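# Set lighting desk faders to taped levels, master unchanged

## Task

Move every channel fader on the lighting desk to the level marked on the tape strip above it, leave the master fader at the level it started at, then release the desk and move the robot away from it. The robot must not tip over or finish leaning, and a fader that is only correct because the robot is still holding it does not count.

## Robot and tools

Robot: a two-wheeled base (drives forward/back and turns in place, never sideways) carrying a lifting column with a head and two six-joint arms, left and right, each with a two-finger gripper. Shoulder height S = 0.90 m + column_m. Folded at the start it is 0.73 m long, 0.62 m wide, S + 0.43 m tall, front 0.40 m ahead of the column.

Frames: the base frame sits on the floor under the column, between the drive wheels; x forward, y left, z up. left_hand and right_hand are reported in it, at the point where the fingers meet (tips 8 mm farther on); their z axis points along the fingers, y across the opening. The odometry frame is the base frame as it stood when the scene began; its heading is positive to the left, -3.142 to 3.142, and counts wheel turns only, so slip looks like travel.

execute_actions: arguments "actions" (a list holding one action, or empty to just read state and images) and "cameras" (list of cam_head_left, cam_head_right, cam_left_wrist, cam_right_wrist, nav_camera, or "all"; omitted or null means all, [] means none). An action may hold:
- "base": exactly one of {"translate_m": d}, a relative drive from where the base last measured itself, metres, -3 to 3, forward positive; or {"rotate_rad": d}, a relative turn in place, radians, -3.2 to 3.2, left (counter-clockwise from above) positive.
- "joints": one dict keyed by joint name, absolute targets, covering both arms and the body in a single dict. column_m 0 to 0.8 m; head_tilt_rad -0.61 to 1.308 (positive looks down); left_joint1_rad..left_joint6_rad and right_joint1_rad..right_joint6_rad with ranges joint1 -2.879 to 2.879, joint2 0 to 3.141, joint3 0 to 3.019, joint4 -1.692 to 1.57, joint5 -1.57 to 1.57 (hand swings right if positive), joint6 -2.094 to 2.094 (roll, clockwise from behind if positive); left_gripper_m / right_gripper_m 0 to 0.093 m fingertip gap. Joints left out may keep pushing toward older targets.
- "speeds": caps for this action only, translate_m 0.05 to 0.8 m/s, rotate_rad 0.1 to 1 rad/s (defaults are the maxima). A base move needing over 8.667 s is refused; no action runs past 15 s. Unknown keys or out-of-range values reject the whole call.

wait: "seconds" 0 to 10; nothing new is commanded; returns state and images. zoom_image: "camera" and "region" [x0, y0, x1, y1] in pixels of that camera's latest full image, at most 504 by 504. finished_scene: "scene" number; ends it for good after the last command is held.

Arm geometry (rough): right arm with joint1 = 1.57, left with -1.57, joints 5 and 6 at 0, lies in a vertical plane pointing ahead, 0.23 m beside the column. With a = j2 - 0.35, b = 1.05 + j2 - j3, c = b - j4 (c = 1.57 is fingers straight down), the hand is 0.12 + 0.39 sin a + 0.38 cos b + 0.25 cos c ahead and S + 0.39 cos a - 0.38 sin b - 0.25 sin c up. Example: j2, j3, j4 = 0.93, 0.78, 0.14 gives 0.60 m ahead, 0.25 m under S. Reality tends to land up to 5 cm lower and nearer; trust left_hand/right_hand (1 to 3 cm error). Reach is about 1 m from the shoulder. Targets within about 0.03 rad of the reading (0.08 for joints 2 and 3) may not move at all. Arm speed cannot be limited, so for gentle contact step about 0.05 rad per call from your previous target.

Result lines: base_status and joint_status give how each motion ended: "done", "off_target" (resting away from target, possibly still pushing), "contact_stop" (column or base only; target dropped), "time_out", "not_followed" or "joint command not followed" with a "cause:" line (a safety check held back an arm that would near the other arm, its own body or an obstacle; back each moved joint off by 0.05 rad or more, or drive away). on_its_own lists what was not commanded; "held at" is a target, not a position. A blocked arm keeps pushing; relieve it by sending its six reported joint positions back as targets. turned_by_wheels vs turned_by_imu differing by over ~4% and 0.05 rad means a collision or slip. base_tilt in degrees (forward, right positive); a forward drop of 0.5 or more while moving means leaning back: reverse 0.05 m. motor_effort lists left_wheel and right_wheel in percent, peak in brackets. wheel_motors_off = 1 means the wheels shut off after ~3 s of hard pushing. A base stall: back off 0.05 m before trying again. The column halts with contact_stop when a hand touches down and then refuses to go down until raised 0.2 m. MOTOR HOT warns from 85 °C; at 100 °C the arm drops (OVER-TEMPERATURE FAULT).

Cameras: head cameras look ahead, tilted by head_tilt_rad, 0.91 to 1.03 m + column_m high; wrist cameras sit 0.10 m behind the fingertips looking along the fingers; nav_camera is at the base front, 0.23 m up.

Avoid: the arms striking or pressing each other, ramming the desk with the base, shoving the desk or faders hard, knocking anything over, and leaving a hand on a fader at the end.

Each tool is called after "Emit:" in YAML: its name, and indented under it one key for each argument.

## Session

Emit:
execute_actions:
  actions: []

Scene clock: 0.00 s.
Joint torques (N m, as the arm reports them, + toward a larger angle): no reading
base_odometry: x=+0.000 y=+0.000 heading=+0.000 (m, m, rad; odometry frame)
turned_by_wheels: +0.000 (rad since the last result)
turned_by_imu: +0.000 (rad since the last result)
base_tilt: forward=+0.2 right=+0.3 (deg)
base_status: not commanded
joint_positions: column_m=+0.553 head_tilt_rad=+0.861 left_joint1_rad=-1.582 left_joint2_rad=+0.913 left_joint3_rad=+0.407 left_joint4_rad=-0.994 left_joint5_rad=+0.002 left_joint6_rad=-0.010 left_gripper_m=+0.094 right_joint1_rad=+1.573 right_joint2_rad=+0.850 right_joint3_rad=+0.419 right_joint4_rad=-0.978 right_joint5_rad=-0.039 right_joint6_rad=-0.009 right_gripper_m=+0.094
joint_status: not commanded
wheel_motors_off: 0
motor_effort: left_wheel=+5 right_wheel=+1 (%)
left_hand: x=+0.1334 y=+0.2220 z=+1.2602 quat_wxyz=(+0.469, +0.000, -0.883, +0.002) (m; base frame)
right_hand: x=+0.1549 y=-0.2183 z=+1.2563 quat_wxyz=(+0.428, -0.003, -0.903, -0.020) (m; base frame)
pictures: cam_head_left, cam_head_right, cam_left_wrist, cam_right_wrist, nav_camera
Images, in order (width x height): cam_head_left 504x504, cam_head_right 504x504, cam_left_wrist 616x616, cam_right_wrist 616x616, nav_camera 504x504.

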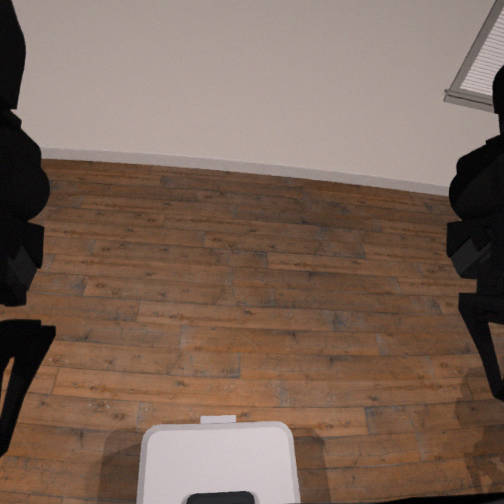

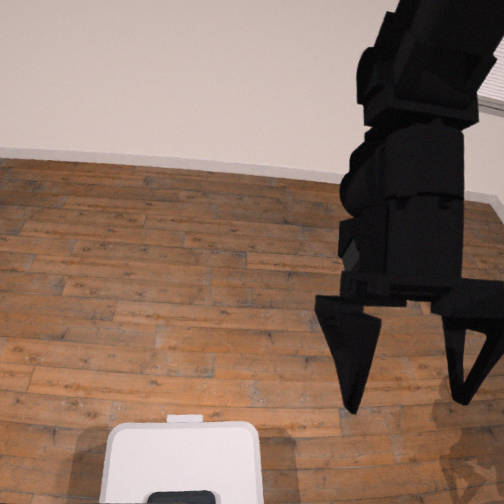

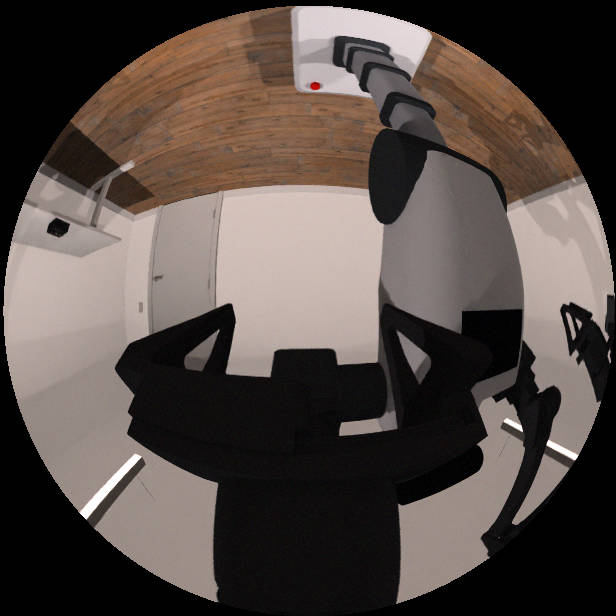

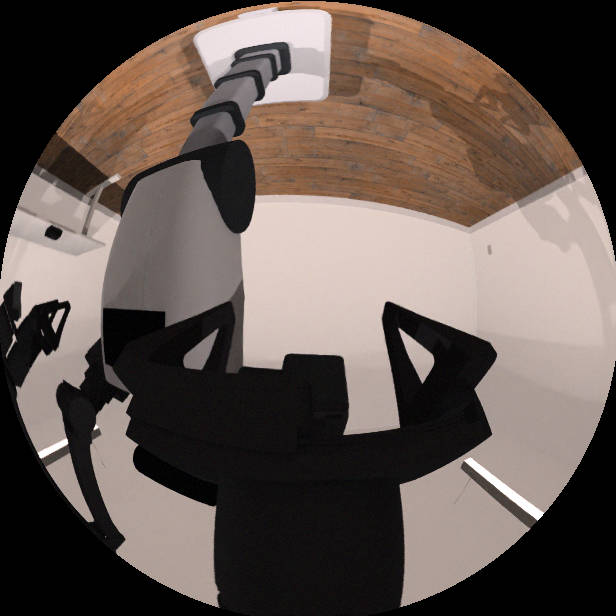

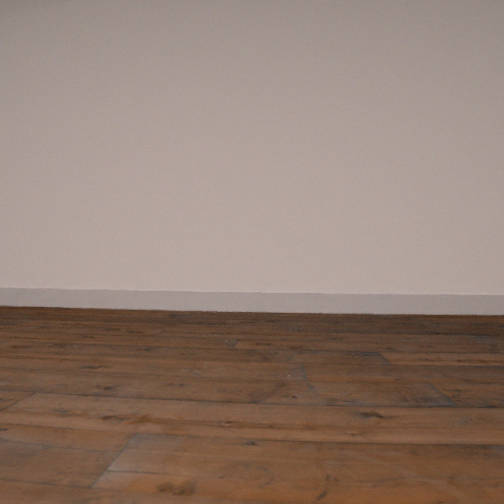

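Emit:
execute_actions:
  actions:
    - {"base": {"rotate_rad": 2.0}, "joints": {"head_tilt_rad": 0.3}}
  cameras: ["cam_head_left", "cam_head_right", "nav_camera"]

Scene clock: 10.57 s.
Joint torques (N m, as the arm reports them, + toward a larger angle): left_arm=[-0.31 -7.02 -1.72 -1.41 -0.03  0.04] | right_arm=[  0.38 -10.5   -0.92  -1.35  -0.05   0.21]
base_odometry: x=+0.000 y=+0.000 heading=+1.999 (m, m, rad; odometry frame)
turned_by_wheels: +1.999 (rad since the last result)
turned_by_imu: +2.017 (rad since the last result)
base_tilt: forward=+0.2 right=+0.3 (deg)
base_status: done
joint_positions: column_m=+0.553 head_tilt_rad=+0.319 left_joint1_rad=-1.582 left_joint2_rad=+0.913 left_joint3_rad=+0.407 left_joint4_rad=-0.994 left_joint5_rad=+0.002 left_joint6_rad=-0.010 left_gripper_m=+0.094 right_joint1_rad=+1.573 right_joint2_rad=+0.850 right_joint3_rad=+0.419 right_joint4_rad=-0.978 right_joint5_rad=-0.039 right_joint6_rad=-0.009 right_gripper_m=+0.094
joint_status: all done
wheel_motors_off: 0
motor_effort: left_wheel=-3(35) right_wheel=+3(33) (%)
left_hand: x=+0.1334 y=+0.2220 z=+1.2602 quat_wxyz=(+0.469, +0.000, -0.883, +0.002) (m; base frame)
right_hand: x=+0.1549 y=-0.2183 z=+1.2563 quat_wxyz=(+0.428, -0.003, -0.903, -0.020) (m; base frame)
pictures: cam_head_left, cam_head_right, nav_camera
Images, in order (width x height): cam_head_left 504x504, cam_head_right 504x504, nav_camera 504x504.

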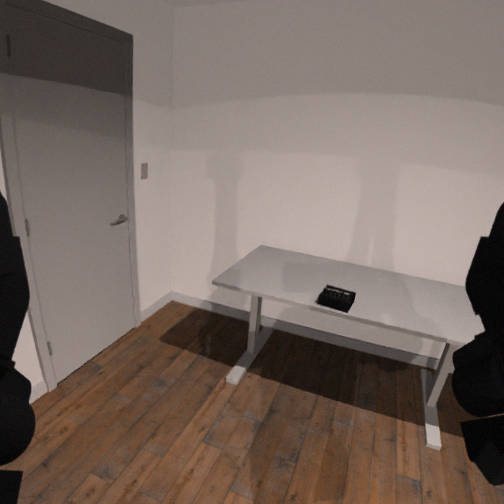

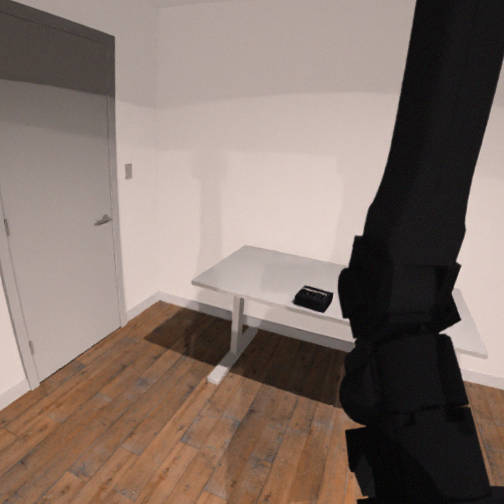

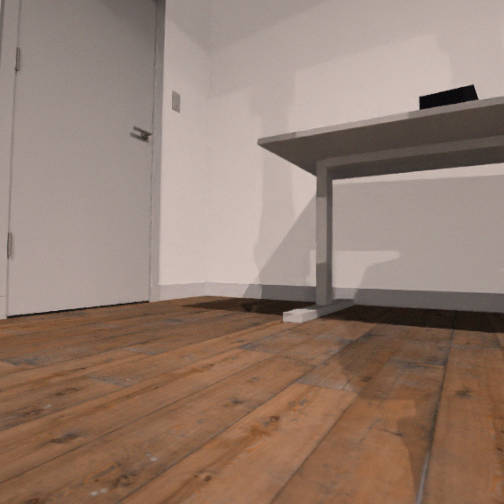

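Emit:
zoom_image:
  camera: "cam_head_left"
  region: [290, 265, 380, 325]

Region (290, 265, 380, 325) of cam_head_left's 504x504 image, scaled by 5.600, with more detail than that image has.

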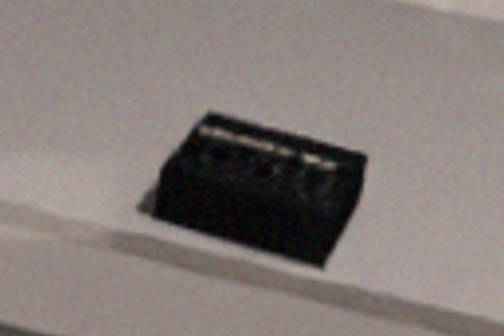

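Emit:
execute_actions:
  actions:
    - {"base": {"rotate_rad": -0.3}, "joints": {"head_tilt_rad": 0.5}}
  cameras: ["cam_head_left", "cam_head_right"]

Scene clock: 29.00 s.
Joint torques (N m, as the arm reports them, + toward a larger angle): left_arm=[-0.36 -7.09 -1.77 -1.43 -0.03  0.04] | right_arm=[  0.92 -10.41  -0.97  -1.39  -0.05   0.14]
base_odometry: x=+0.000 y=+0.000 heading=+1.700 (m, m, rad; odometry frame)
turned_by_wheels: -0.299 (rad since the last result)
turned_by_imu: -0.305 (rad since the last result)
base_tilt: forward=+0.3 right=+0.3 (deg)
base_status: done
joint_positions: column_m=+0.553 head_tilt_rad=+0.504 left_joint1_rad=-1.582 left_joint2_rad=+0.913 left_joint3_rad=+0.407 left_joint4_rad=-0.994 left_joint5_rad=+0.002 left_joint6_rad=-0.010 left_gripper_m=+0.094 right_joint1_rad=+1.573 right_joint2_rad=+0.850 right_joint3_rad=+0.419 right_joint4_rad=-0.978 right_joint5_rad=-0.039 right_joint6_rad=-0.009 right_gripper_m=+0.094
joint_status: all done
wheel_motors_off: 0
motor_effort: left_wheel=+5(26) right_wheel=-4(18) (%)
left_hand: x=+0.1334 y=+0.2220 z=+1.2602 quat_wxyz=(+0.469, +0.000, -0.883, +0.002) (m; base frame)
right_hand: x=+0.1549 y=-0.2183 z=+1.2563 quat_wxyz=(+0.428, -0.003, -0.903, -0.020) (m; base frame)
pictures: cam_head_left, cam_head_right
Images, in order (width x height): cam_head_left 504x504, cam_head_right 504x504.

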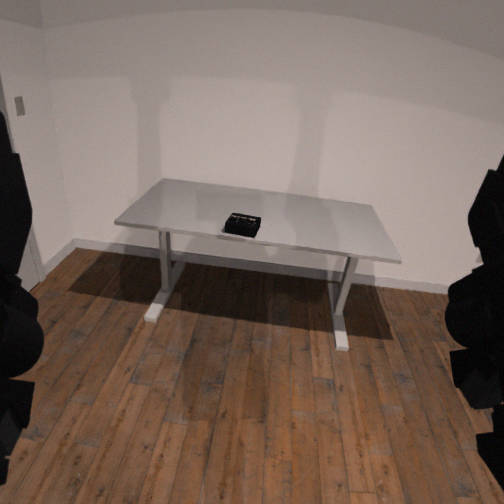

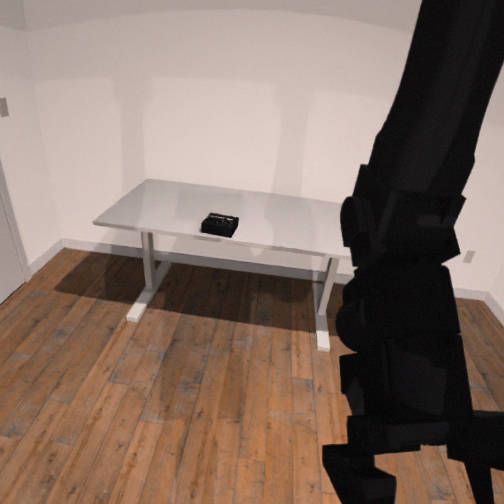

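Emit:
execute_actions:
  actions:
    - {"base": {"translate_m": 0.8}, "joints": {"head_tilt_rad": 0.7}}
  cameras: ["cam_head_left", "cam_head_right", "nav_camera"]

Scene clock: 36.87 s.
Joint torques (N m, as the arm reports them, + toward a larger angle): left_arm=[-0.3  -7.1  -1.87 -1.44 -0.04  0.05] | right_arm=[  0.74 -10.47  -0.73  -1.36  -0.05   0.21]
base_odometry: x=-0.103 y=+0.793 heading=+1.700 (m, m, rad; odometry frame)
turned_by_wheels: +0.000 (rad since the last result)
turned_by_imu: -0.001 (rad since the last result)
base_tilt: forward=+0.1 right=+0.2 (deg)
base_status: done
joint_positions: column_m=+0.553 head_tilt_rad=+0.703 left_joint1_rad=-1.582 left_joint2_rad=+0.913 left_joint3_rad=+0.409 left_joint4_rad=-0.994 left_joint5_rad=+0.002 left_joint6_rad=-0.010 left_gripper_m=+0.094 right_joint1_rad=+1.573 right_joint2_rad=+0.849 right_joint3_rad=+0.420 right_joint4_rad=-0.978 right_joint5_rad=-0.039 right_joint6_rad=-0.009 right_gripper_m=+0.094
joint_status: all done
wheel_motors_off: 0
motor_effort: left_wheel=+0(60) right_wheel=+0(41) (%)
left_hand: x=+0.1346 y=+0.2220 z=+1.2598 quat_wxyz=(+0.468, +0.000, -0.884, +0.002) (m; base frame)
right_hand: x=+0.1552 y=-0.2183 z=+1.2562 quat_wxyz=(+0.428, -0.003, -0.904, -0.020) (m; base frame)
pictures: cam_head_left, cam_head_right, nav_camera
Images, in order (width x height): cam_head_left 504x504, cam_head_right 504x504, nav_camera 504x504.

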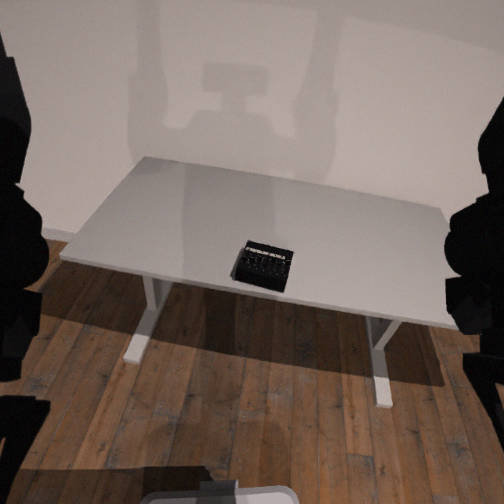

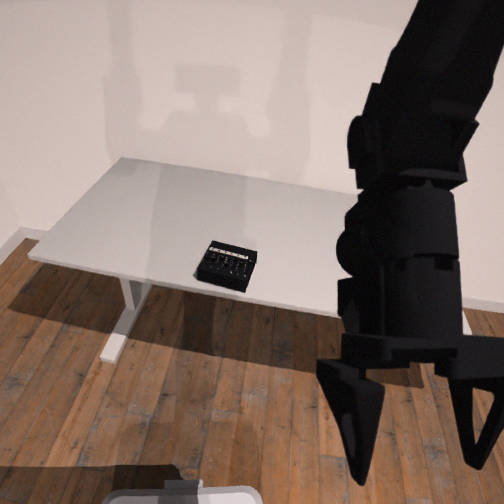

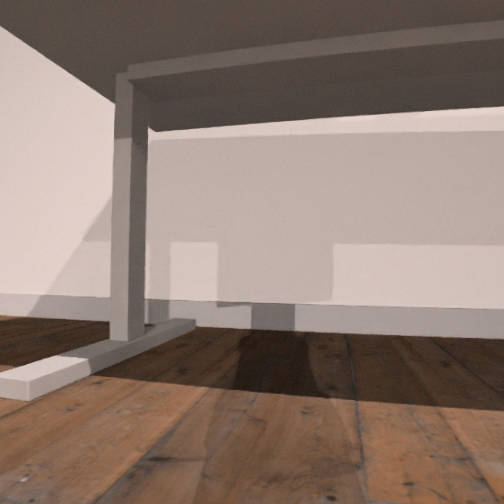

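Emit:
zoom_image:
  camera: "cam_head_left"
  region: [215, 230, 315, 300]

Region (215, 230, 315, 300) of cam_head_left's 504x504 image, scaled by 5.040, with more detail than that image has; it fills the top 353 rows of this view, and the rest is white.

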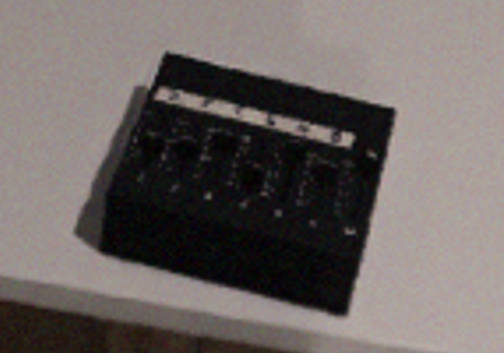

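Emit:
zoom_image:
  camera: "nav_camera"
  region: [0, 200, 504, 420]

Region (0, 200, 504, 420) of nav_camera's 504x504 image, scaled by 1.000; it fills the top 220 rows of this view, and the rest is white.

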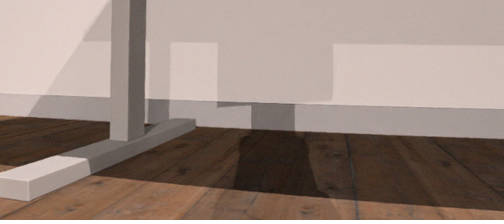

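Emit:
execute_actions:
  actions:
    - {"base": {"rotate_rad": -0.3}, "joints": {"head_tilt_rad": 0.9}}
  cameras: ["cam_head_left", "cam_head_right"]

Scene clock: 96.30 s.
Joint torques (N m, as the arm reports them, + toward a larger angle): left_arm=[-0.32 -6.93 -1.88 -1.41 -0.03  0.04] | right_arm=[  0.39 -10.55  -0.78  -1.48  -0.09   0.19]
base_odometry: x=-0.103 y=+0.793 heading=+1.401 (m, m, rad; odometry frame)
turned_by_wheels: -0.299 (rad since the last result)
turned_by_imu: -0.302 (rad since the last result)
base_tilt: forward=+0.2 right=+0.4 (deg)
base_status: done
joint_positions: column_m=+0.553 head_tilt_rad=+0.901 left_joint1_rad=-1.582 left_joint2_rad=+0.913 left_joint3_rad=+0.409 left_joint4_rad=-0.994 left_joint5_rad=+0.002 left_joint6_rad=-0.010 left_gripper_m=+0.094 right_joint1_rad=+1.573 right_joint2_rad=+0.849 right_joint3_rad=+0.420 right_joint4_rad=-0.978 right_joint5_rad=-0.039 right_joint6_rad=-0.009 right_gripper_m=+0.094
joint_status: all done
wheel_motors_off: 0
motor_effort: left_wheel=+3(44) right_wheel=-2(37) (%)
left_hand: x=+0.1346 y=+0.2220 z=+1.2598 quat_wxyz=(+0.468, +0.000, -0.884, +0.002) (m; base frame)
right_hand: x=+0.1552 y=-0.2183 z=+1.2562 quat_wxyz=(+0.428, -0.003, -0.904, -0.020) (m; base frame)
pictures: cam_head_left, cam_head_right
Images, in order (width x height): cam_head_left 504x504, cam_head_right 504x504.

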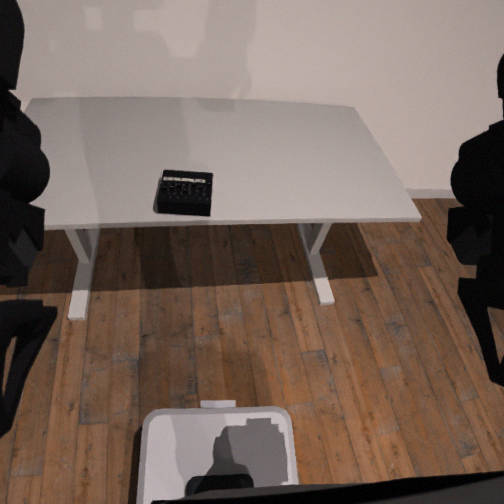

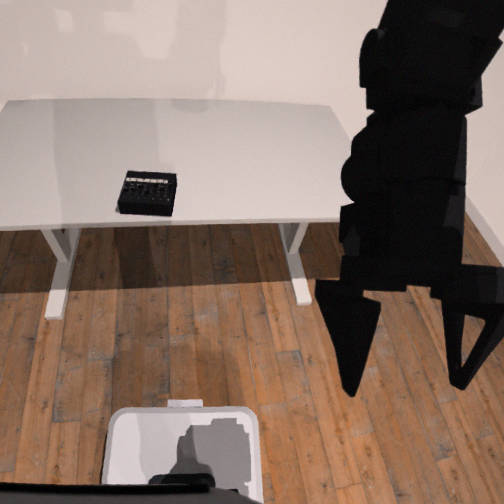

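Emit:
execute_actions:
  actions:
    - {"base": {"rotate_rad": -0.29}, "joints": {"column_m": 0.4}}
  cameras: []

Emit:
execute_actions:
  actions:
    - {"base": {"translate_m": 0.418}}
  cameras: []

Emit:
execute_actions:
  actions:
    - {"base": {"rotate_rad": 0.29}, "joints": {"head_tilt_rad": 1.1}}
  cameras: ["cam_head_left", "cam_head_right"]

Scene clock: 121.83 s.
Joint torques (N m, as the arm reports them, + toward a larger angle): left_arm=[-0.33 -7.03 -1.89 -1.44 -0.02  0.04] | right_arm=[  0.93 -10.66  -1.01  -1.36  -0.09   0.2 ]
base_odometry: x=-0.103 y=+0.793 heading=+1.112 (m, m, rad; odometry frame)
turned_by_wheels: -0.289 (rad since the last result)
turned_by_imu: -0.295 (rad since the last result)
base_tilt: forward=+0.1 right=+0.2 (deg)
base_status: done
joint_positions: column_m=+0.400 head_tilt_rad=+0.901 left_joint1_rad=-1.582 left_joint2_rad=+0.913 left_joint3_rad=+0.409 left_joint4_rad=-0.994 left_joint5_rad=+0.002 left_joint6_rad=-0.010 left_gripper_m=+0.094 right_joint1_rad=+1.573 right_joint2_rad=+0.849 right_joint3_rad=+0.420 right_joint4_rad=-0.978 right_joint5_rad=-0.039 right_joint6_rad=-0.009 right_gripper_m=+0.094
joint_status: all done
wheel_motors_off: 0
motor_effort: left_wheel=+8(27) right_wheel=-6(30) (%)
left_hand: x=+0.1344 y=+0.2220 z=+1.1071 quat_wxyz=(+0.468, +0.000, -0.883, +0.002) (m; base frame)
right_hand: x=+0.1552 y=-0.2183 z=+1.1035 quat_wxyz=(+0.428, -0.003, -0.904, -0.020) (m; base frame)
pictures: none
No camera images: the call's "cameras" was empty. Leave "cameras" out to get every camera's image.

Scene clock: 124.23 s.
Joint torques (N m, as the arm reports them, + toward a larger angle): left_arm=[-0.31 -6.9  -1.84 -1.43 -0.03  0.04] | right_arm=[  0.57 -10.14  -0.68  -1.24  -0.03   0.21]
base_odometry: x=+0.082 y=+1.168 heading=+1.112 (m, m, rad; odometry frame)
turned_by_wheels: +0.000 (rad since the last result)
turned_by_imu: -0.001 (rad since the last result)
base_tilt: forward=+0.1 right=+0.2 (deg)
base_status: done
joint_positions: column_m=+0.400 head_tilt_rad=+0.901 left_joint1_rad=-1.582 left_joint2_rad=+0.913 left_joint3_rad=+0.409 left_joint4_rad=-0.994 left_joint5_rad=+0.002 left_joint6_rad=-0.010 left_gripper_m=+0.094 right_joint1_rad=+1.573 right_joint2_rad=+0.849 right_joint3_rad=+0.420 right_joint4_rad=-0.978 right_joint5_rad=-0.039 right_joint6_rad=-0.009 right_gripper_m=+0.094
joint_status: not commanded
wheel_motors_off: 0
motor_effort: left_wheel=+0(59) right_wheel=+0(37) (%)
left_hand: x=+0.1345 y=+0.2220 z=+1.1071 quat_wxyz=(+0.468, +0.000, -0.884, +0.002) (m; base frame)
right_hand: x=+0.1552 y=-0.2183 z=+1.1035 quat_wxyz=(+0.428, -0.003, -0.904, -0.020) (m; base frame)
pictures: none
No camera images: the call's "cameras" was empty. Leave "cameras" out to get every camera's image.

Scene clock: 125.63 s.
Joint torques (N m, as the arm reports them, + toward a larger angle): left_arm=[-0.39 -7.03 -1.88 -1.46 -0.04  0.04] | right_arm=[ 0.4  -9.87 -0.83 -1.34 -0.1   0.18]
base_odometry: x=+0.082 y=+1.168 heading=+1.401 (m, m, rad; odometry frame)
turned_by_wheels: +0.289 (rad since the last result)
turned_by_imu: +0.291 (rad since the last result)
base_tilt: forward=+0.2 right=+0.4 (deg)
base_status: done
joint_positions: column_m=+0.400 head_tilt_rad=+1.098 left_joint1_rad=-1.582 left_joint2_rad=+0.913 left_joint3_rad=+0.409 left_joint4_rad=-0.994 left_joint5_rad=+0.002 left_joint6_rad=-0.010 left_gripper_m=+0.094 right_joint1_rad=+1.573 right_joint2_rad=+0.849 right_joint3_rad=+0.420 right_joint4_rad=-0.978 right_joint5_rad=-0.039 right_joint6_rad=-0.009 right_gripper_m=+0.094
joint_status: all done
wheel_motors_off: 0
motor_effort: left_wheel=-2(46) right_wheel=+2(28) (%)
left_hand: x=+0.1345 y=+0.2220 z=+1.1071 quat_wxyz=(+0.468, +0.000, -0.884, +0.002) (m; base frame)
right_hand: x=+0.1552 y=-0.2183 z=+1.1035 quat_wxyz=(+0.428, -0.003, -0.904, -0.020) (m; base frame)
pictures: cam_head_left, cam_head_right
Images, in order (width x height): cam_head_left 504x504, cam_head_right 504x504.

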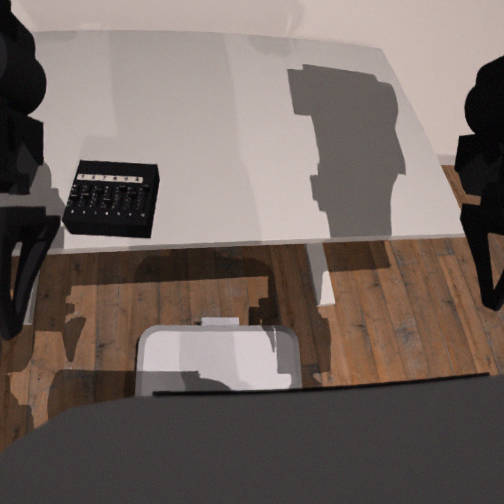

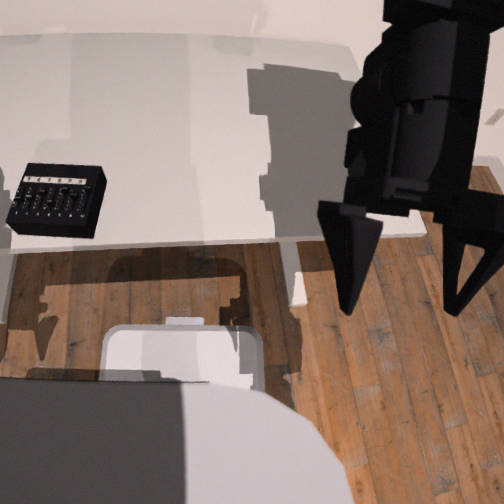

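Emit:
zoom_image:
  camera: "cam_head_left"
  region: [50, 145, 180, 245]

Region (50, 145, 180, 245) of cam_head_left's 504x504 image, scaled by 3.877, with more detail than that image has; it fills the top 388 rows of this view, and the rest is white.

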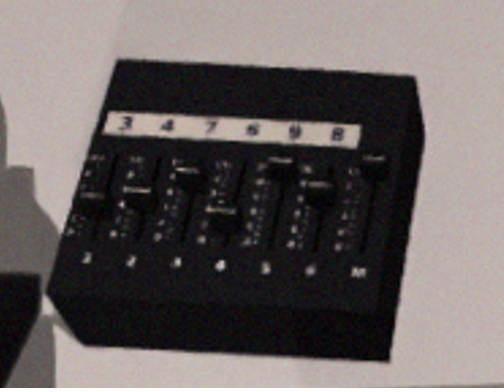

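Emit:
execute_actions:
  actions:
    - {"joints": {"left_joint1_rad": -1.57, "left_joint2_rad": 1.0, "left_joint3_rad": 0.62, "left_joint4_rad": 0.23, "left_joint5_rad": 0, "left_joint6_rad": 0}}
  cameras: ["cam_left_wrist", "cam_head_left"]

Scene clock: 151.67 s.
Joint torques (N m, as the arm reports them, + toward a larger angle): left_arm=[  0.22 -12.34   1.71   1.18  -0.13   0.11] | right_arm=[  0.84 -10.18  -0.91  -1.31  -0.04   0.18]
base_odometry: x=+0.082 y=+1.168 heading=+1.401 (m, m, rad; odometry frame)
turned_by_wheels: +0.000 (rad since the last result)
turned_by_imu: -0.002 (rad since the last result)
base_tilt: forward=+0.2 right=+0.2 (deg)
base_status: not commanded
joint_positions: column_m=+0.400 head_tilt_rad=+1.099 left_joint1_rad=-1.577 left_joint2_rad=+1.006 left_joint3_rad=+0.620 left_joint4_rad=+0.221 left_joint5_rad=+0.002 left_joint6_rad=-0.006 left_gripper_m=+0.094 right_joint1_rad=+1.573 right_joint2_rad=+0.849 right_joint3_rad=+0.420 right_joint4_rad=-0.978 right_joint5_rad=-0.039 right_joint6_rad=-0.009 right_gripper_m=+0.094
joint_status: all done
wheel_motors_off: 0
motor_effort: left_wheel=-7(7) right_wheel=+5(5) (%)
left_hand: x=+0.4986 y=+0.2214 z=+0.9975 quat_wxyz=(-0.178, +0.002, -0.984, +0.004) (m; base frame)
right_hand: x=+0.1552 y=-0.2183 z=+1.1035 quat_wxyz=(+0.428, -0.003, -0.904, -0.020) (m; base frame)
pictures: cam_head_left, cam_left_wrist
Images, in order (width x height): cam_head_left 504x504, cam_left_wrist 616x616.

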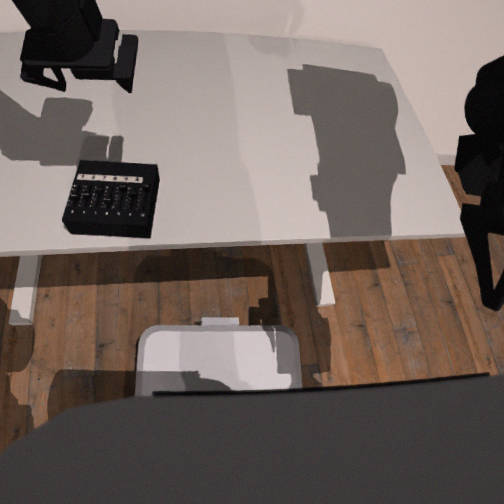

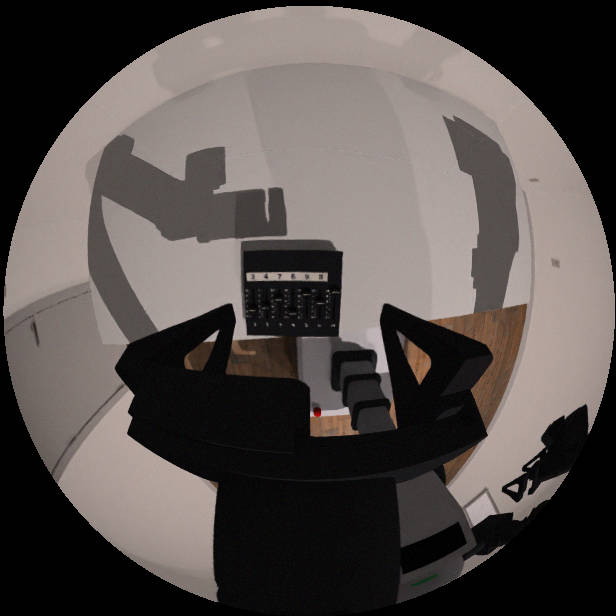

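Emit:
zoom_image:
  camera: "cam_left_wrist"
  region: [230, 235, 360, 345]

Region (230, 235, 360, 345) of cam_left_wrist's 616x616 image, scaled by 3.877, with more detail than that image has; it fills the top 426 rows of this view, and the rest is white.

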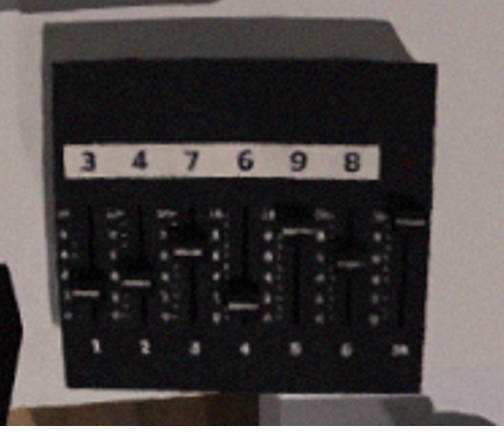

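Emit:
execute_actions:
  actions:
    - {"joints": {"left_joint2_rad": 1.306, "left_joint3_rad": 0.9475, "left_joint4_rad": -0.16, "left_gripper_m": 0.0, "column_m": 0.45}}
  cameras: ["cam_left_wrist"]

Scene clock: 196.37 s.
Joint torques (N m, as the arm reports them, + toward a larger angle): left_arm=[  0.17 -15.53   1.88   0.13  -0.12   0.11] | right_arm=[  0.75 -10.04  -0.74  -1.22  -0.12   0.25]
base_odometry: x=+0.082 y=+1.168 heading=+1.401 (m, m, rad; odometry frame)
turned_by_wheels: +0.000 (rad since the last result)
turned_by_imu: -0.002 (rad since the last result)
base_tilt: forward=+0.2 right=+0.3 (deg)
base_status: not commanded
joint_positions: column_m=+0.450 head_tilt_rad=+1.099 left_joint1_rad=-1.577 left_joint2_rad=+1.314 left_joint3_rad=+0.941 left_joint4_rad=-0.156 left_joint5_rad=+0.002 left_joint6_rad=-0.006 left_gripper_m=+0.000 right_joint1_rad=+1.573 right_joint2_rad=+0.849 right_joint3_rad=+0.420 right_joint4_rad=-0.978 right_joint5_rad=-0.039 right_joint6_rad=-0.009 right_gripper_m=+0.094
joint_status: all done
wheel_motors_off: 0
motor_effort: left_wheel=-7(8) right_wheel=+7(7) (%)
left_hand: x=+0.4971 y=+0.2209 z=+0.9470 quat_wxyz=(+0.002, +0.002, -1.000, +0.003) (m; base frame)
right_hand: x=+0.1552 y=-0.2183 z=+1.1534 quat_wxyz=(+0.428, -0.003, -0.904, -0.020) (m; base frame)
pictures: cam_left_wrist
Images, in order (width x height): cam_left_wrist 616x616.

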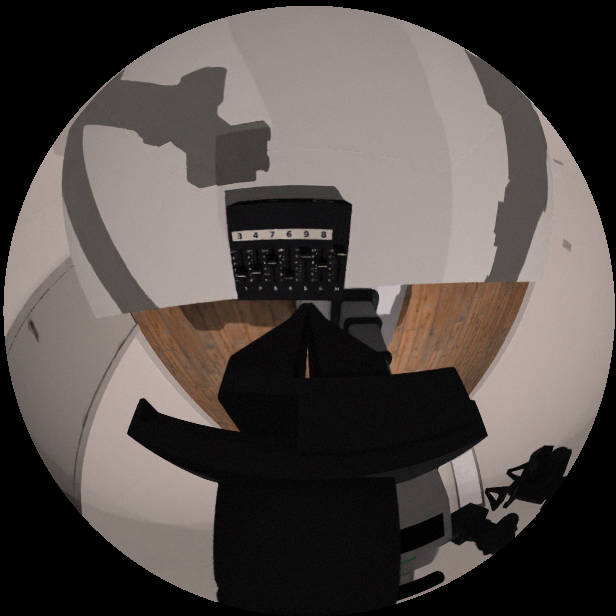

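Emit:
zoom_image:
  camera: "cam_left_wrist"
  region: [215, 180, 365, 320]

Region (215, 180, 365, 320) of cam_left_wrist's 616x616 image, scaled by 3.360, with more detail than that image has; it fills the top 470 rows of this view, and the rest is white.

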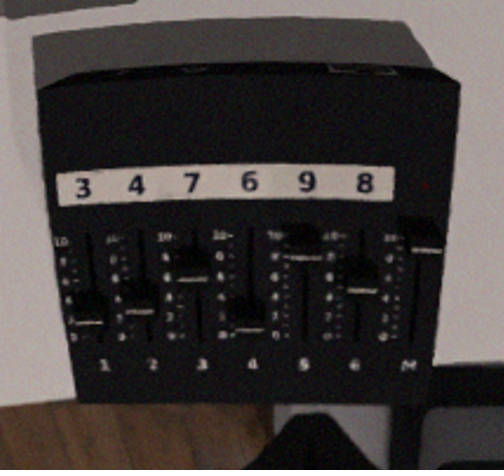

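Emit:
execute_actions:
  actions:
    - {"joints": {"column_m": 0.39}}
  cameras: ["cam_left_wrist"]

Scene clock: 221.37 s.
Joint torques (N m, as the arm reports them, + toward a larger angle): left_arm=[  0.21 -15.52   1.81   0.13  -0.13   0.1 ] | right_arm=[ 0.86 -9.97 -0.8  -1.41 -0.09  0.23]
base_odometry: x=+0.082 y=+1.168 heading=+1.401 (m, m, rad; odometry frame)
turned_by_wheels: +0.000 (rad since the last result)
turned_by_imu: -0.002 (rad since the last result)
base_tilt: forward=+0.1 right=+0.2 (deg)
base_status: not commanded
joint_positions: column_m=+0.390 head_tilt_rad=+1.099 left_joint1_rad=-1.577 left_joint2_rad=+1.313 left_joint3_rad=+0.941 left_joint4_rad=-0.156 left_joint5_rad=+0.002 left_joint6_rad=-0.006 left_gripper_m=+0.000 right_joint1_rad=+1.573 right_joint2_rad=+0.849 right_joint3_rad=+0.420 right_joint4_rad=-0.978 right_joint5_rad=-0.039 right_joint6_rad=-0.009 right_gripper_m=+0.094
joint_status: all done
wheel_motors_off: 0
motor_effort: left_wheel=-10(8) right_wheel=+6(8) (%)
left_hand: x=+0.4973 y=+0.2209 z=+0.8873 quat_wxyz=(+0.002, +0.002, -1.000, +0.003) (m; base frame)
right_hand: x=+0.1552 y=-0.2183 z=+1.0935 quat_wxyz=(+0.428, -0.003, -0.904, -0.020) (m; base frame)
pictures: cam_left_wrist
Images, in order (width x height): cam_left_wrist 616x616.

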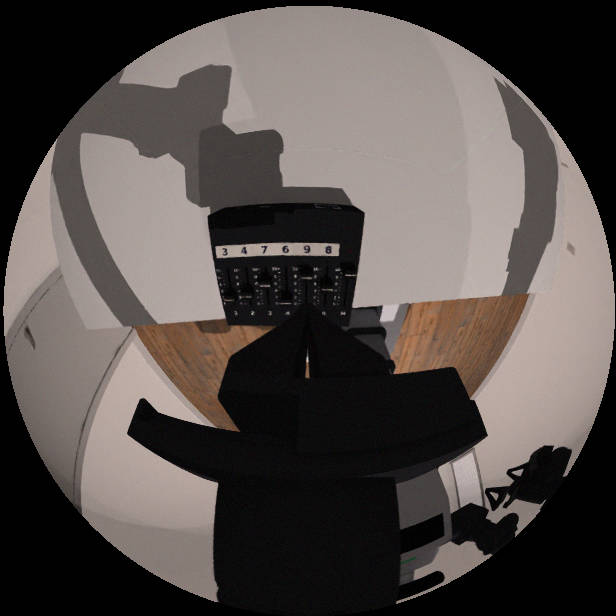

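Emit:
zoom_image:
  camera: "cam_left_wrist"
  region: [200, 190, 380, 330]

Region (200, 190, 380, 330) of cam_left_wrist's 616x616 image, scaled by 2.800, with more detail than that image has.

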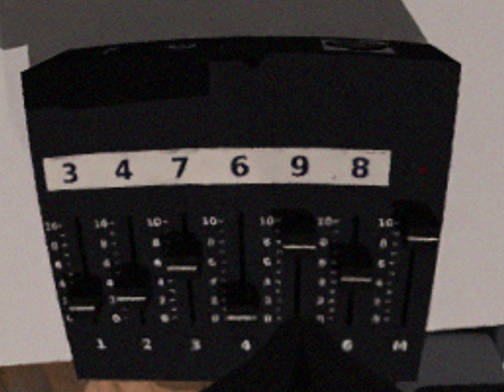

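Emit:
execute_actions:
  actions:
    - {"base": {"translate_m": -0.12}}
  cameras: ["cam_left_wrist"]

Scene clock: 288.43 s.
Joint torques (N m, as the arm reports them, + toward a larger angle): left_arm=[  0.17 -15.46   1.69   0.14  -0.12   0.1 ] | right_arm=[  1.31 -10.7   -0.57  -1.08  -0.09   0.23]
base_odometry: x=+0.061 y=+1.050 heading=+1.401 (m, m, rad; odometry frame)
turned_by_wheels: +0.000 (rad since the last result)
turned_by_imu: -0.002 (rad since the last result)
base_tilt: forward=+0.2 right=+0.4 (deg)
base_status: done
joint_positions: column_m=+0.390 head_tilt_rad=+1.100 left_joint1_rad=-1.576 left_joint2_rad=+1.312 left_joint3_rad=+0.943 left_joint4_rad=-0.156 left_joint5_rad=+0.002 left_joint6_rad=-0.006 left_gripper_m=+0.000 right_joint1_rad=+1.573 right_joint2_rad=+0.849 right_joint3_rad=+0.416 right_joint4_rad=-0.978 right_joint5_rad=-0.039 right_joint6_rad=-0.009 right_gripper_m=+0.094
joint_status: not commanded
wheel_motors_off: 0
motor_effort: left_wheel=+0(63) right_wheel=+0(31) (%)
left_hand: x=+0.4985 y=+0.2213 z=+0.8876 quat_wxyz=(+0.001, +0.002, -1.000, +0.003) (m; base frame)
right_hand: x=+0.1533 y=-0.2183 z=+1.0941 quat_wxyz=(+0.429, -0.003, -0.903, -0.020) (m; base frame)
pictures: cam_left_wrist
Images, in order (width x height): cam_left_wrist 616x616.

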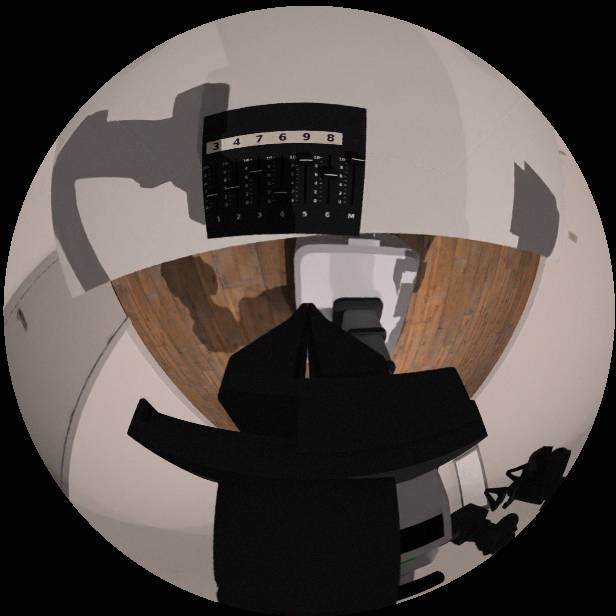

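Emit:
zoom_image:
  camera: "cam_left_wrist"
  region: [195, 100, 375, 240]

Region (195, 100, 375, 240) of cam_left_wrist's 616x616 image, scaled by 2.800, with more detail than that image has.

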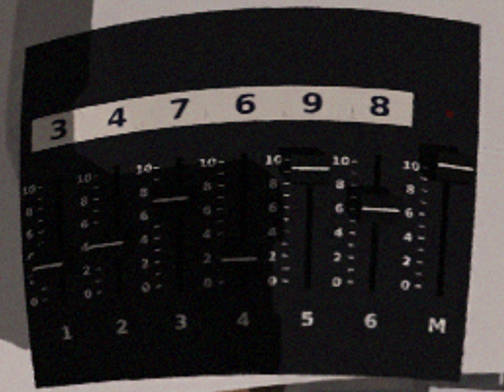

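Emit:
zoom_image:
  camera: "cam_left_wrist"
  region: [200, 150, 290, 215]

Emit:
zoom_image:
  camera: "cam_left_wrist"
  region: [285, 150, 375, 215]

Region (200, 150, 290, 215) of cam_left_wrist's 616x616 image, scaled by 5.600, with more detail than that image has.

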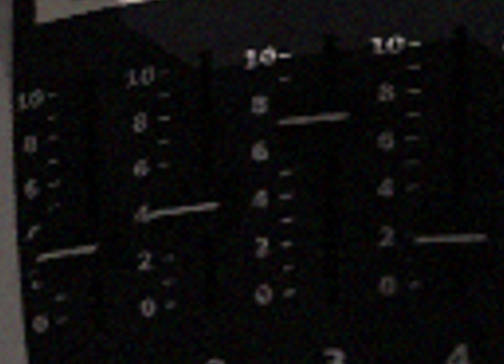

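Region (285, 150, 375, 215) of cam_left_wrist's 616x616 image, scaled by 5.600, with more detail than that image has.

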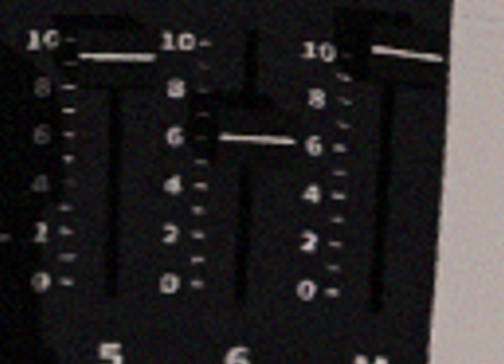

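Emit:
execute_actions:
  actions:
    - {"base": {"rotate_rad": -0.0365}}
  cameras: []

Emit:
execute_actions:
  actions:
    - {"base": {"translate_m": 0.045}, "joints": {"column_m": 0.33}}
  cameras: ["cam_left_wrist"]

Scene clock: 339.13 s.
Joint torques (N m, as the arm reports them, + toward a larger angle): left_arm=[ -0.17 -15.68   1.73   0.13  -0.13   0.1 ] | right_arm=[  0.72 -10.06  -0.5   -1.2   -0.07   0.2 ]
base_odometry: x=+0.061 y=+1.050 heading=+1.366 (m, m, rad; odometry frame)
turned_by_wheels: -0.036 (rad since the last result)
turned_by_imu: -0.038 (rad since the last result)
base_tilt: forward=+0.2 right=+0.4 (deg)
base_status: done
joint_positions: column_m=+0.390 head_tilt_rad=+1.100 left_joint1_rad=-1.573 left_joint2_rad=+1.312 left_joint3_rad=+0.943 left_joint4_rad=-0.156 left_joint5_rad=+0.002 left_joint6_rad=-0.006 left_gripper_m=+0.000 right_joint1_rad=+1.573 right_joint2_rad=+0.849 right_joint3_rad=+0.416 right_joint4_rad=-0.978 right_joint5_rad=-0.039 right_joint6_rad=-0.009 right_gripper_m=+0.094
joint_status: not commanded
wheel_motors_off: 0
motor_effort: left_wheel=+1(27) right_wheel=-1(24) (%)
left_hand: x=+0.4988 y=+0.2232 z=+0.8876 quat_wxyz=(+0.001, +0.003, -1.000, +0.002) (m; base frame)
right_hand: x=+0.1533 y=-0.2183 z=+1.0941 quat_wxyz=(+0.429, -0.003, -0.903, -0.020) (m; base frame)
pictures: none
No camera images: the call's "cameras" was empty. Leave "cameras" out to get every camera's image.

Scene clock: 340.50 s.
Joint torques (N m, as the arm reports them, + toward a larger angle): left_arm=[ -0.09 -15.5    1.48   0.17  -0.13   0.1 ] | right_arm=[  1.37 -10.33  -0.94  -1.28  -0.1    0.21]
base_odometry: x=+0.070 y=+1.094 heading=+1.367 (m, m, rad; odometry frame)
turned_by_wheels: +0.001 (rad since the last result)
turned_by_imu: +0.000 (rad since the last result)
base_tilt: forward=+0.3 right=+0.3 (deg)
base_status: done
joint_positions: column_m=+0.330 head_tilt_rad=+1.100 left_joint1_rad=-1.573 left_joint2_rad=+1.310 left_joint3_rad=+0.947 left_joint4_rad=-0.156 left_joint5_rad=+0.002 left_joint6_rad=-0.006 left_gripper_m=+0.000 right_joint1_rad=+1.573 right_joint2_rad=+0.849 right_joint3_rad=+0.419 right_joint4_rad=-0.978 right_joint5_rad=-0.039 right_joint6_rad=-0.009 right_gripper_m=+0.094
joint_status: all done
wheel_motors_off: 0
motor_effort: left_wheel=+1(55) right_wheel=-3(40) (%)
left_hand: x=+0.5018 y=+0.2232 z=+0.8287 quat_wxyz=(-0.002, +0.003, -1.000, +0.002) (m; base frame)
right_hand: x=+0.1548 y=-0.2183 z=+1.0336 quat_wxyz=(+0.428, -0.003, -0.904, -0.020) (m; base frame)
pictures: cam_left_wrist
Images, in order (width x height): cam_left_wrist 616x616.

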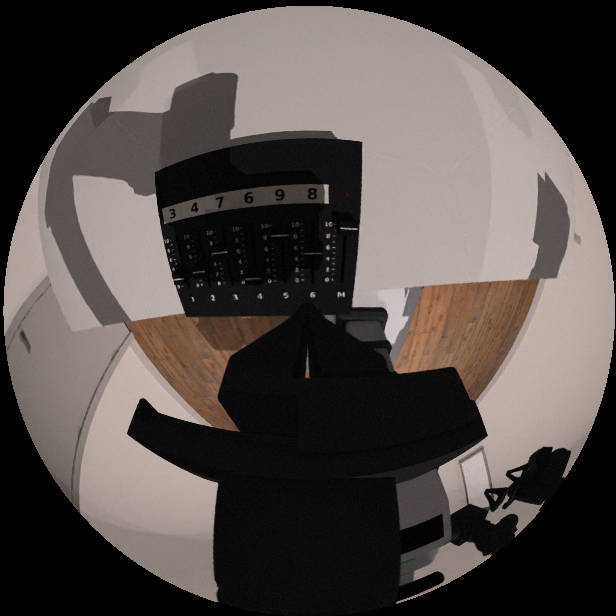

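Emit:
zoom_image:
  camera: "cam_left_wrist"
  region: [230, 200, 380, 330]

Region (230, 200, 380, 330) of cam_left_wrist's 616x616 image, scaled by 3.360, with more detail than that image has; it fills the top 437 rows of this view, and the rest is white.

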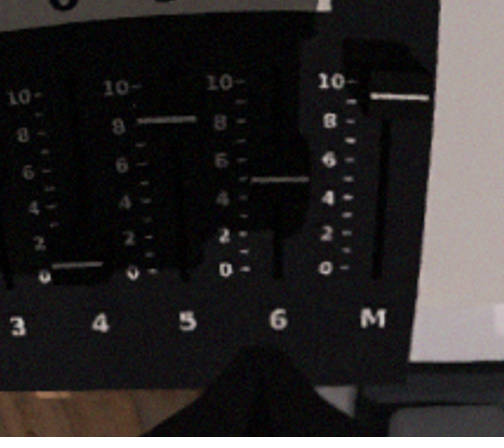

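Emit:
execute_actions:
  actions:
    - {"base": {"rotate_rad": -0.008}, "joints": {"column_m": 0.31}}
  cameras: ["cam_left_wrist"]

Emit:
zoom_image:
  camera: "cam_left_wrist"
  region: [230, 200, 380, 330]

Scene clock: 367.63 s.
Joint torques (N m, as the arm reports them, + toward a larger angle): left_arm=[  0.02 -15.23   1.47   0.13  -0.12   0.11] | right_arm=[  0.24 -10.79  -0.76  -1.36  -0.07   0.2 ]
base_odometry: x=+0.070 y=+1.094 heading=+1.360 (m, m, rad; odometry frame)
turned_by_wheels: -0.007 (rad since the last result)
turned_by_imu: -0.009 (rad since the last result)
base_tilt: forward=+0.1 right=+0.4 (deg)
base_status: done
joint_positions: column_m=+0.310 head_tilt_rad=+1.100 left_joint1_rad=-1.573 left_joint2_rad=+1.310 left_joint3_rad=+0.947 left_joint4_rad=-0.156 left_joint5_rad=+0.002 left_joint6_rad=-0.006 left_gripper_m=+0.000 right_joint1_rad=+1.573 right_joint2_rad=+0.849 right_joint3_rad=+0.419 right_joint4_rad=-0.978 right_joint5_rad=-0.039 right_joint6_rad=-0.009 right_gripper_m=+0.094
joint_status: all done
wheel_motors_off: 0
motor_effort: left_wheel=+1(45) right_wheel=-2(33) (%)
left_hand: x=+0.5020 y=+0.2232 z=+0.8088 quat_wxyz=(-0.002, +0.003, -1.000, +0.002) (m; base frame)
right_hand: x=+0.1548 y=-0.2183 z=+1.0136 quat_wxyz=(+0.428, -0.003, -0.904, -0.020) (m; base frame)
pictures: cam_left_wrist
Images, in order (width x height): cam_left_wrist 616x616.

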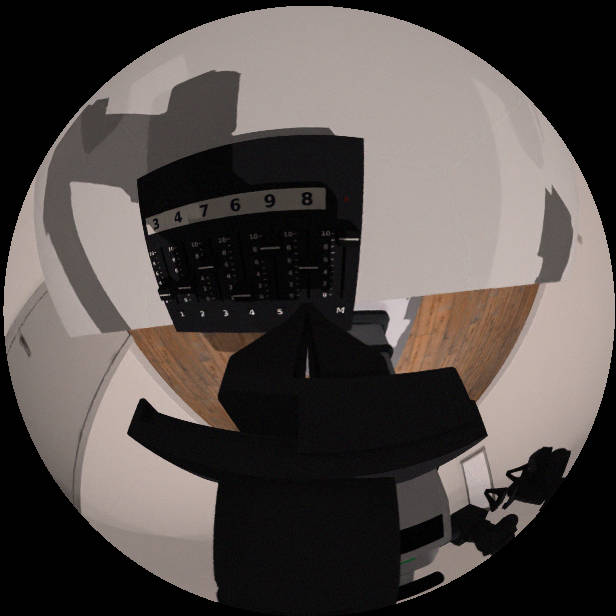

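Region (230, 200, 380, 330) of cam_left_wrist's 616x616 image, scaled by 3.360, with more detail than that image has; it fills the top 437 rows of this view, and the rest is white.

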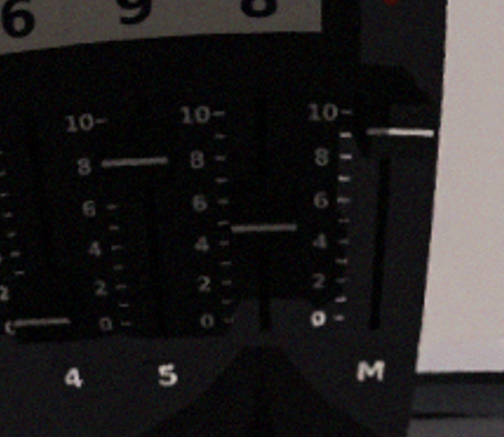

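Emit:
execute_actions:
  actions:
    - {"joints": {"column_m": 0.30}}
  cameras: ["cam_left_wrist"]

Emit:
zoom_image:
  camera: "cam_left_wrist"
  region: [230, 200, 380, 330]

Scene clock: 377.33 s.
Joint torques (N m, as the arm reports them, + toward a larger angle): left_arm=[ -0.26 -15.34   1.45   0.11  -0.13   0.1 ] | right_arm=[  0.72 -10.42  -0.74  -1.27  -0.11   0.16]
base_odometry: x=+0.070 y=+1.094 heading=+1.360 (m, m, rad; odometry frame)
turned_by_wheels: +0.000 (rad since the last result)
turned_by_imu: -0.002 (rad since the last result)
base_tilt: forward=+0.1 right=+0.2 (deg)
base_status: not commanded
joint_positions: column_m=+0.300 head_tilt_rad=+1.100 left_joint1_rad=-1.573 left_joint2_rad=+1.310 left_joint3_rad=+0.946 left_joint4_rad=-0.156 left_joint5_rad=+0.002 left_joint6_rad=-0.006 left_gripper_m=+0.000 right_joint1_rad=+1.573 right_joint2_rad=+0.849 right_joint3_rad=+0.419 right_joint4_rad=-0.978 right_joint5_rad=-0.039 right_joint6_rad=-0.009 right_gripper_m=+0.094
joint_status: all done
wheel_motors_off: 0
motor_effort: left_wheel=+1(3) right_wheel=-4(4) (%)
left_hand: x=+0.5018 y=+0.2232 z=+0.7988 quat_wxyz=(-0.002, +0.003, -1.000, +0.002) (m; base frame)
right_hand: x=+0.1548 y=-0.2183 z=+1.0036 quat_wxyz=(+0.428, -0.003, -0.904, -0.020) (m; base frame)
pictures: cam_left_wrist
Images, in order (width x height): cam_left_wrist 616x616.

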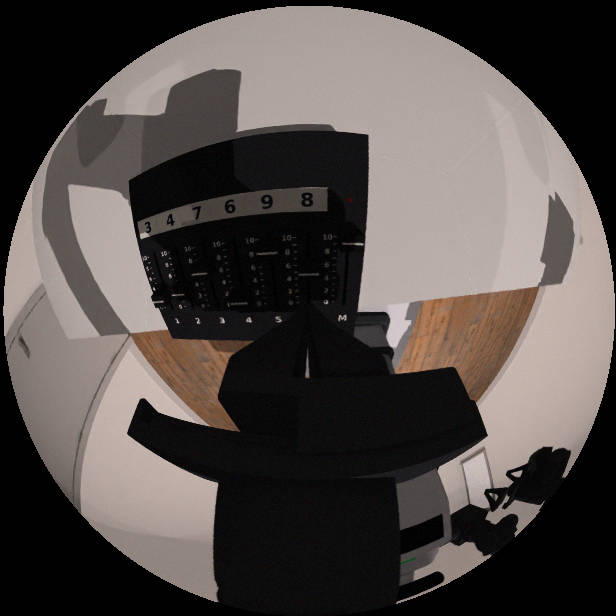

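Region (230, 200, 380, 330) of cam_left_wrist's 616x616 image, scaled by 3.360, with more detail than that image has; it fills the top 437 rows of this view, and the rest is white.

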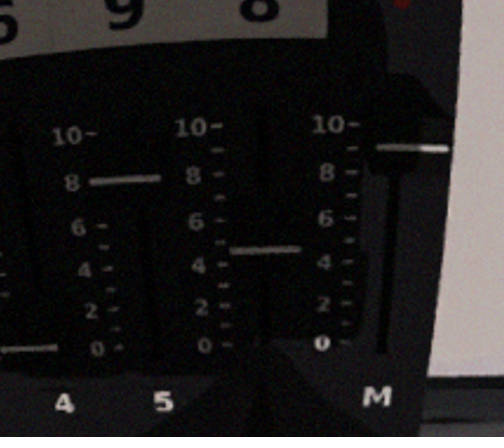

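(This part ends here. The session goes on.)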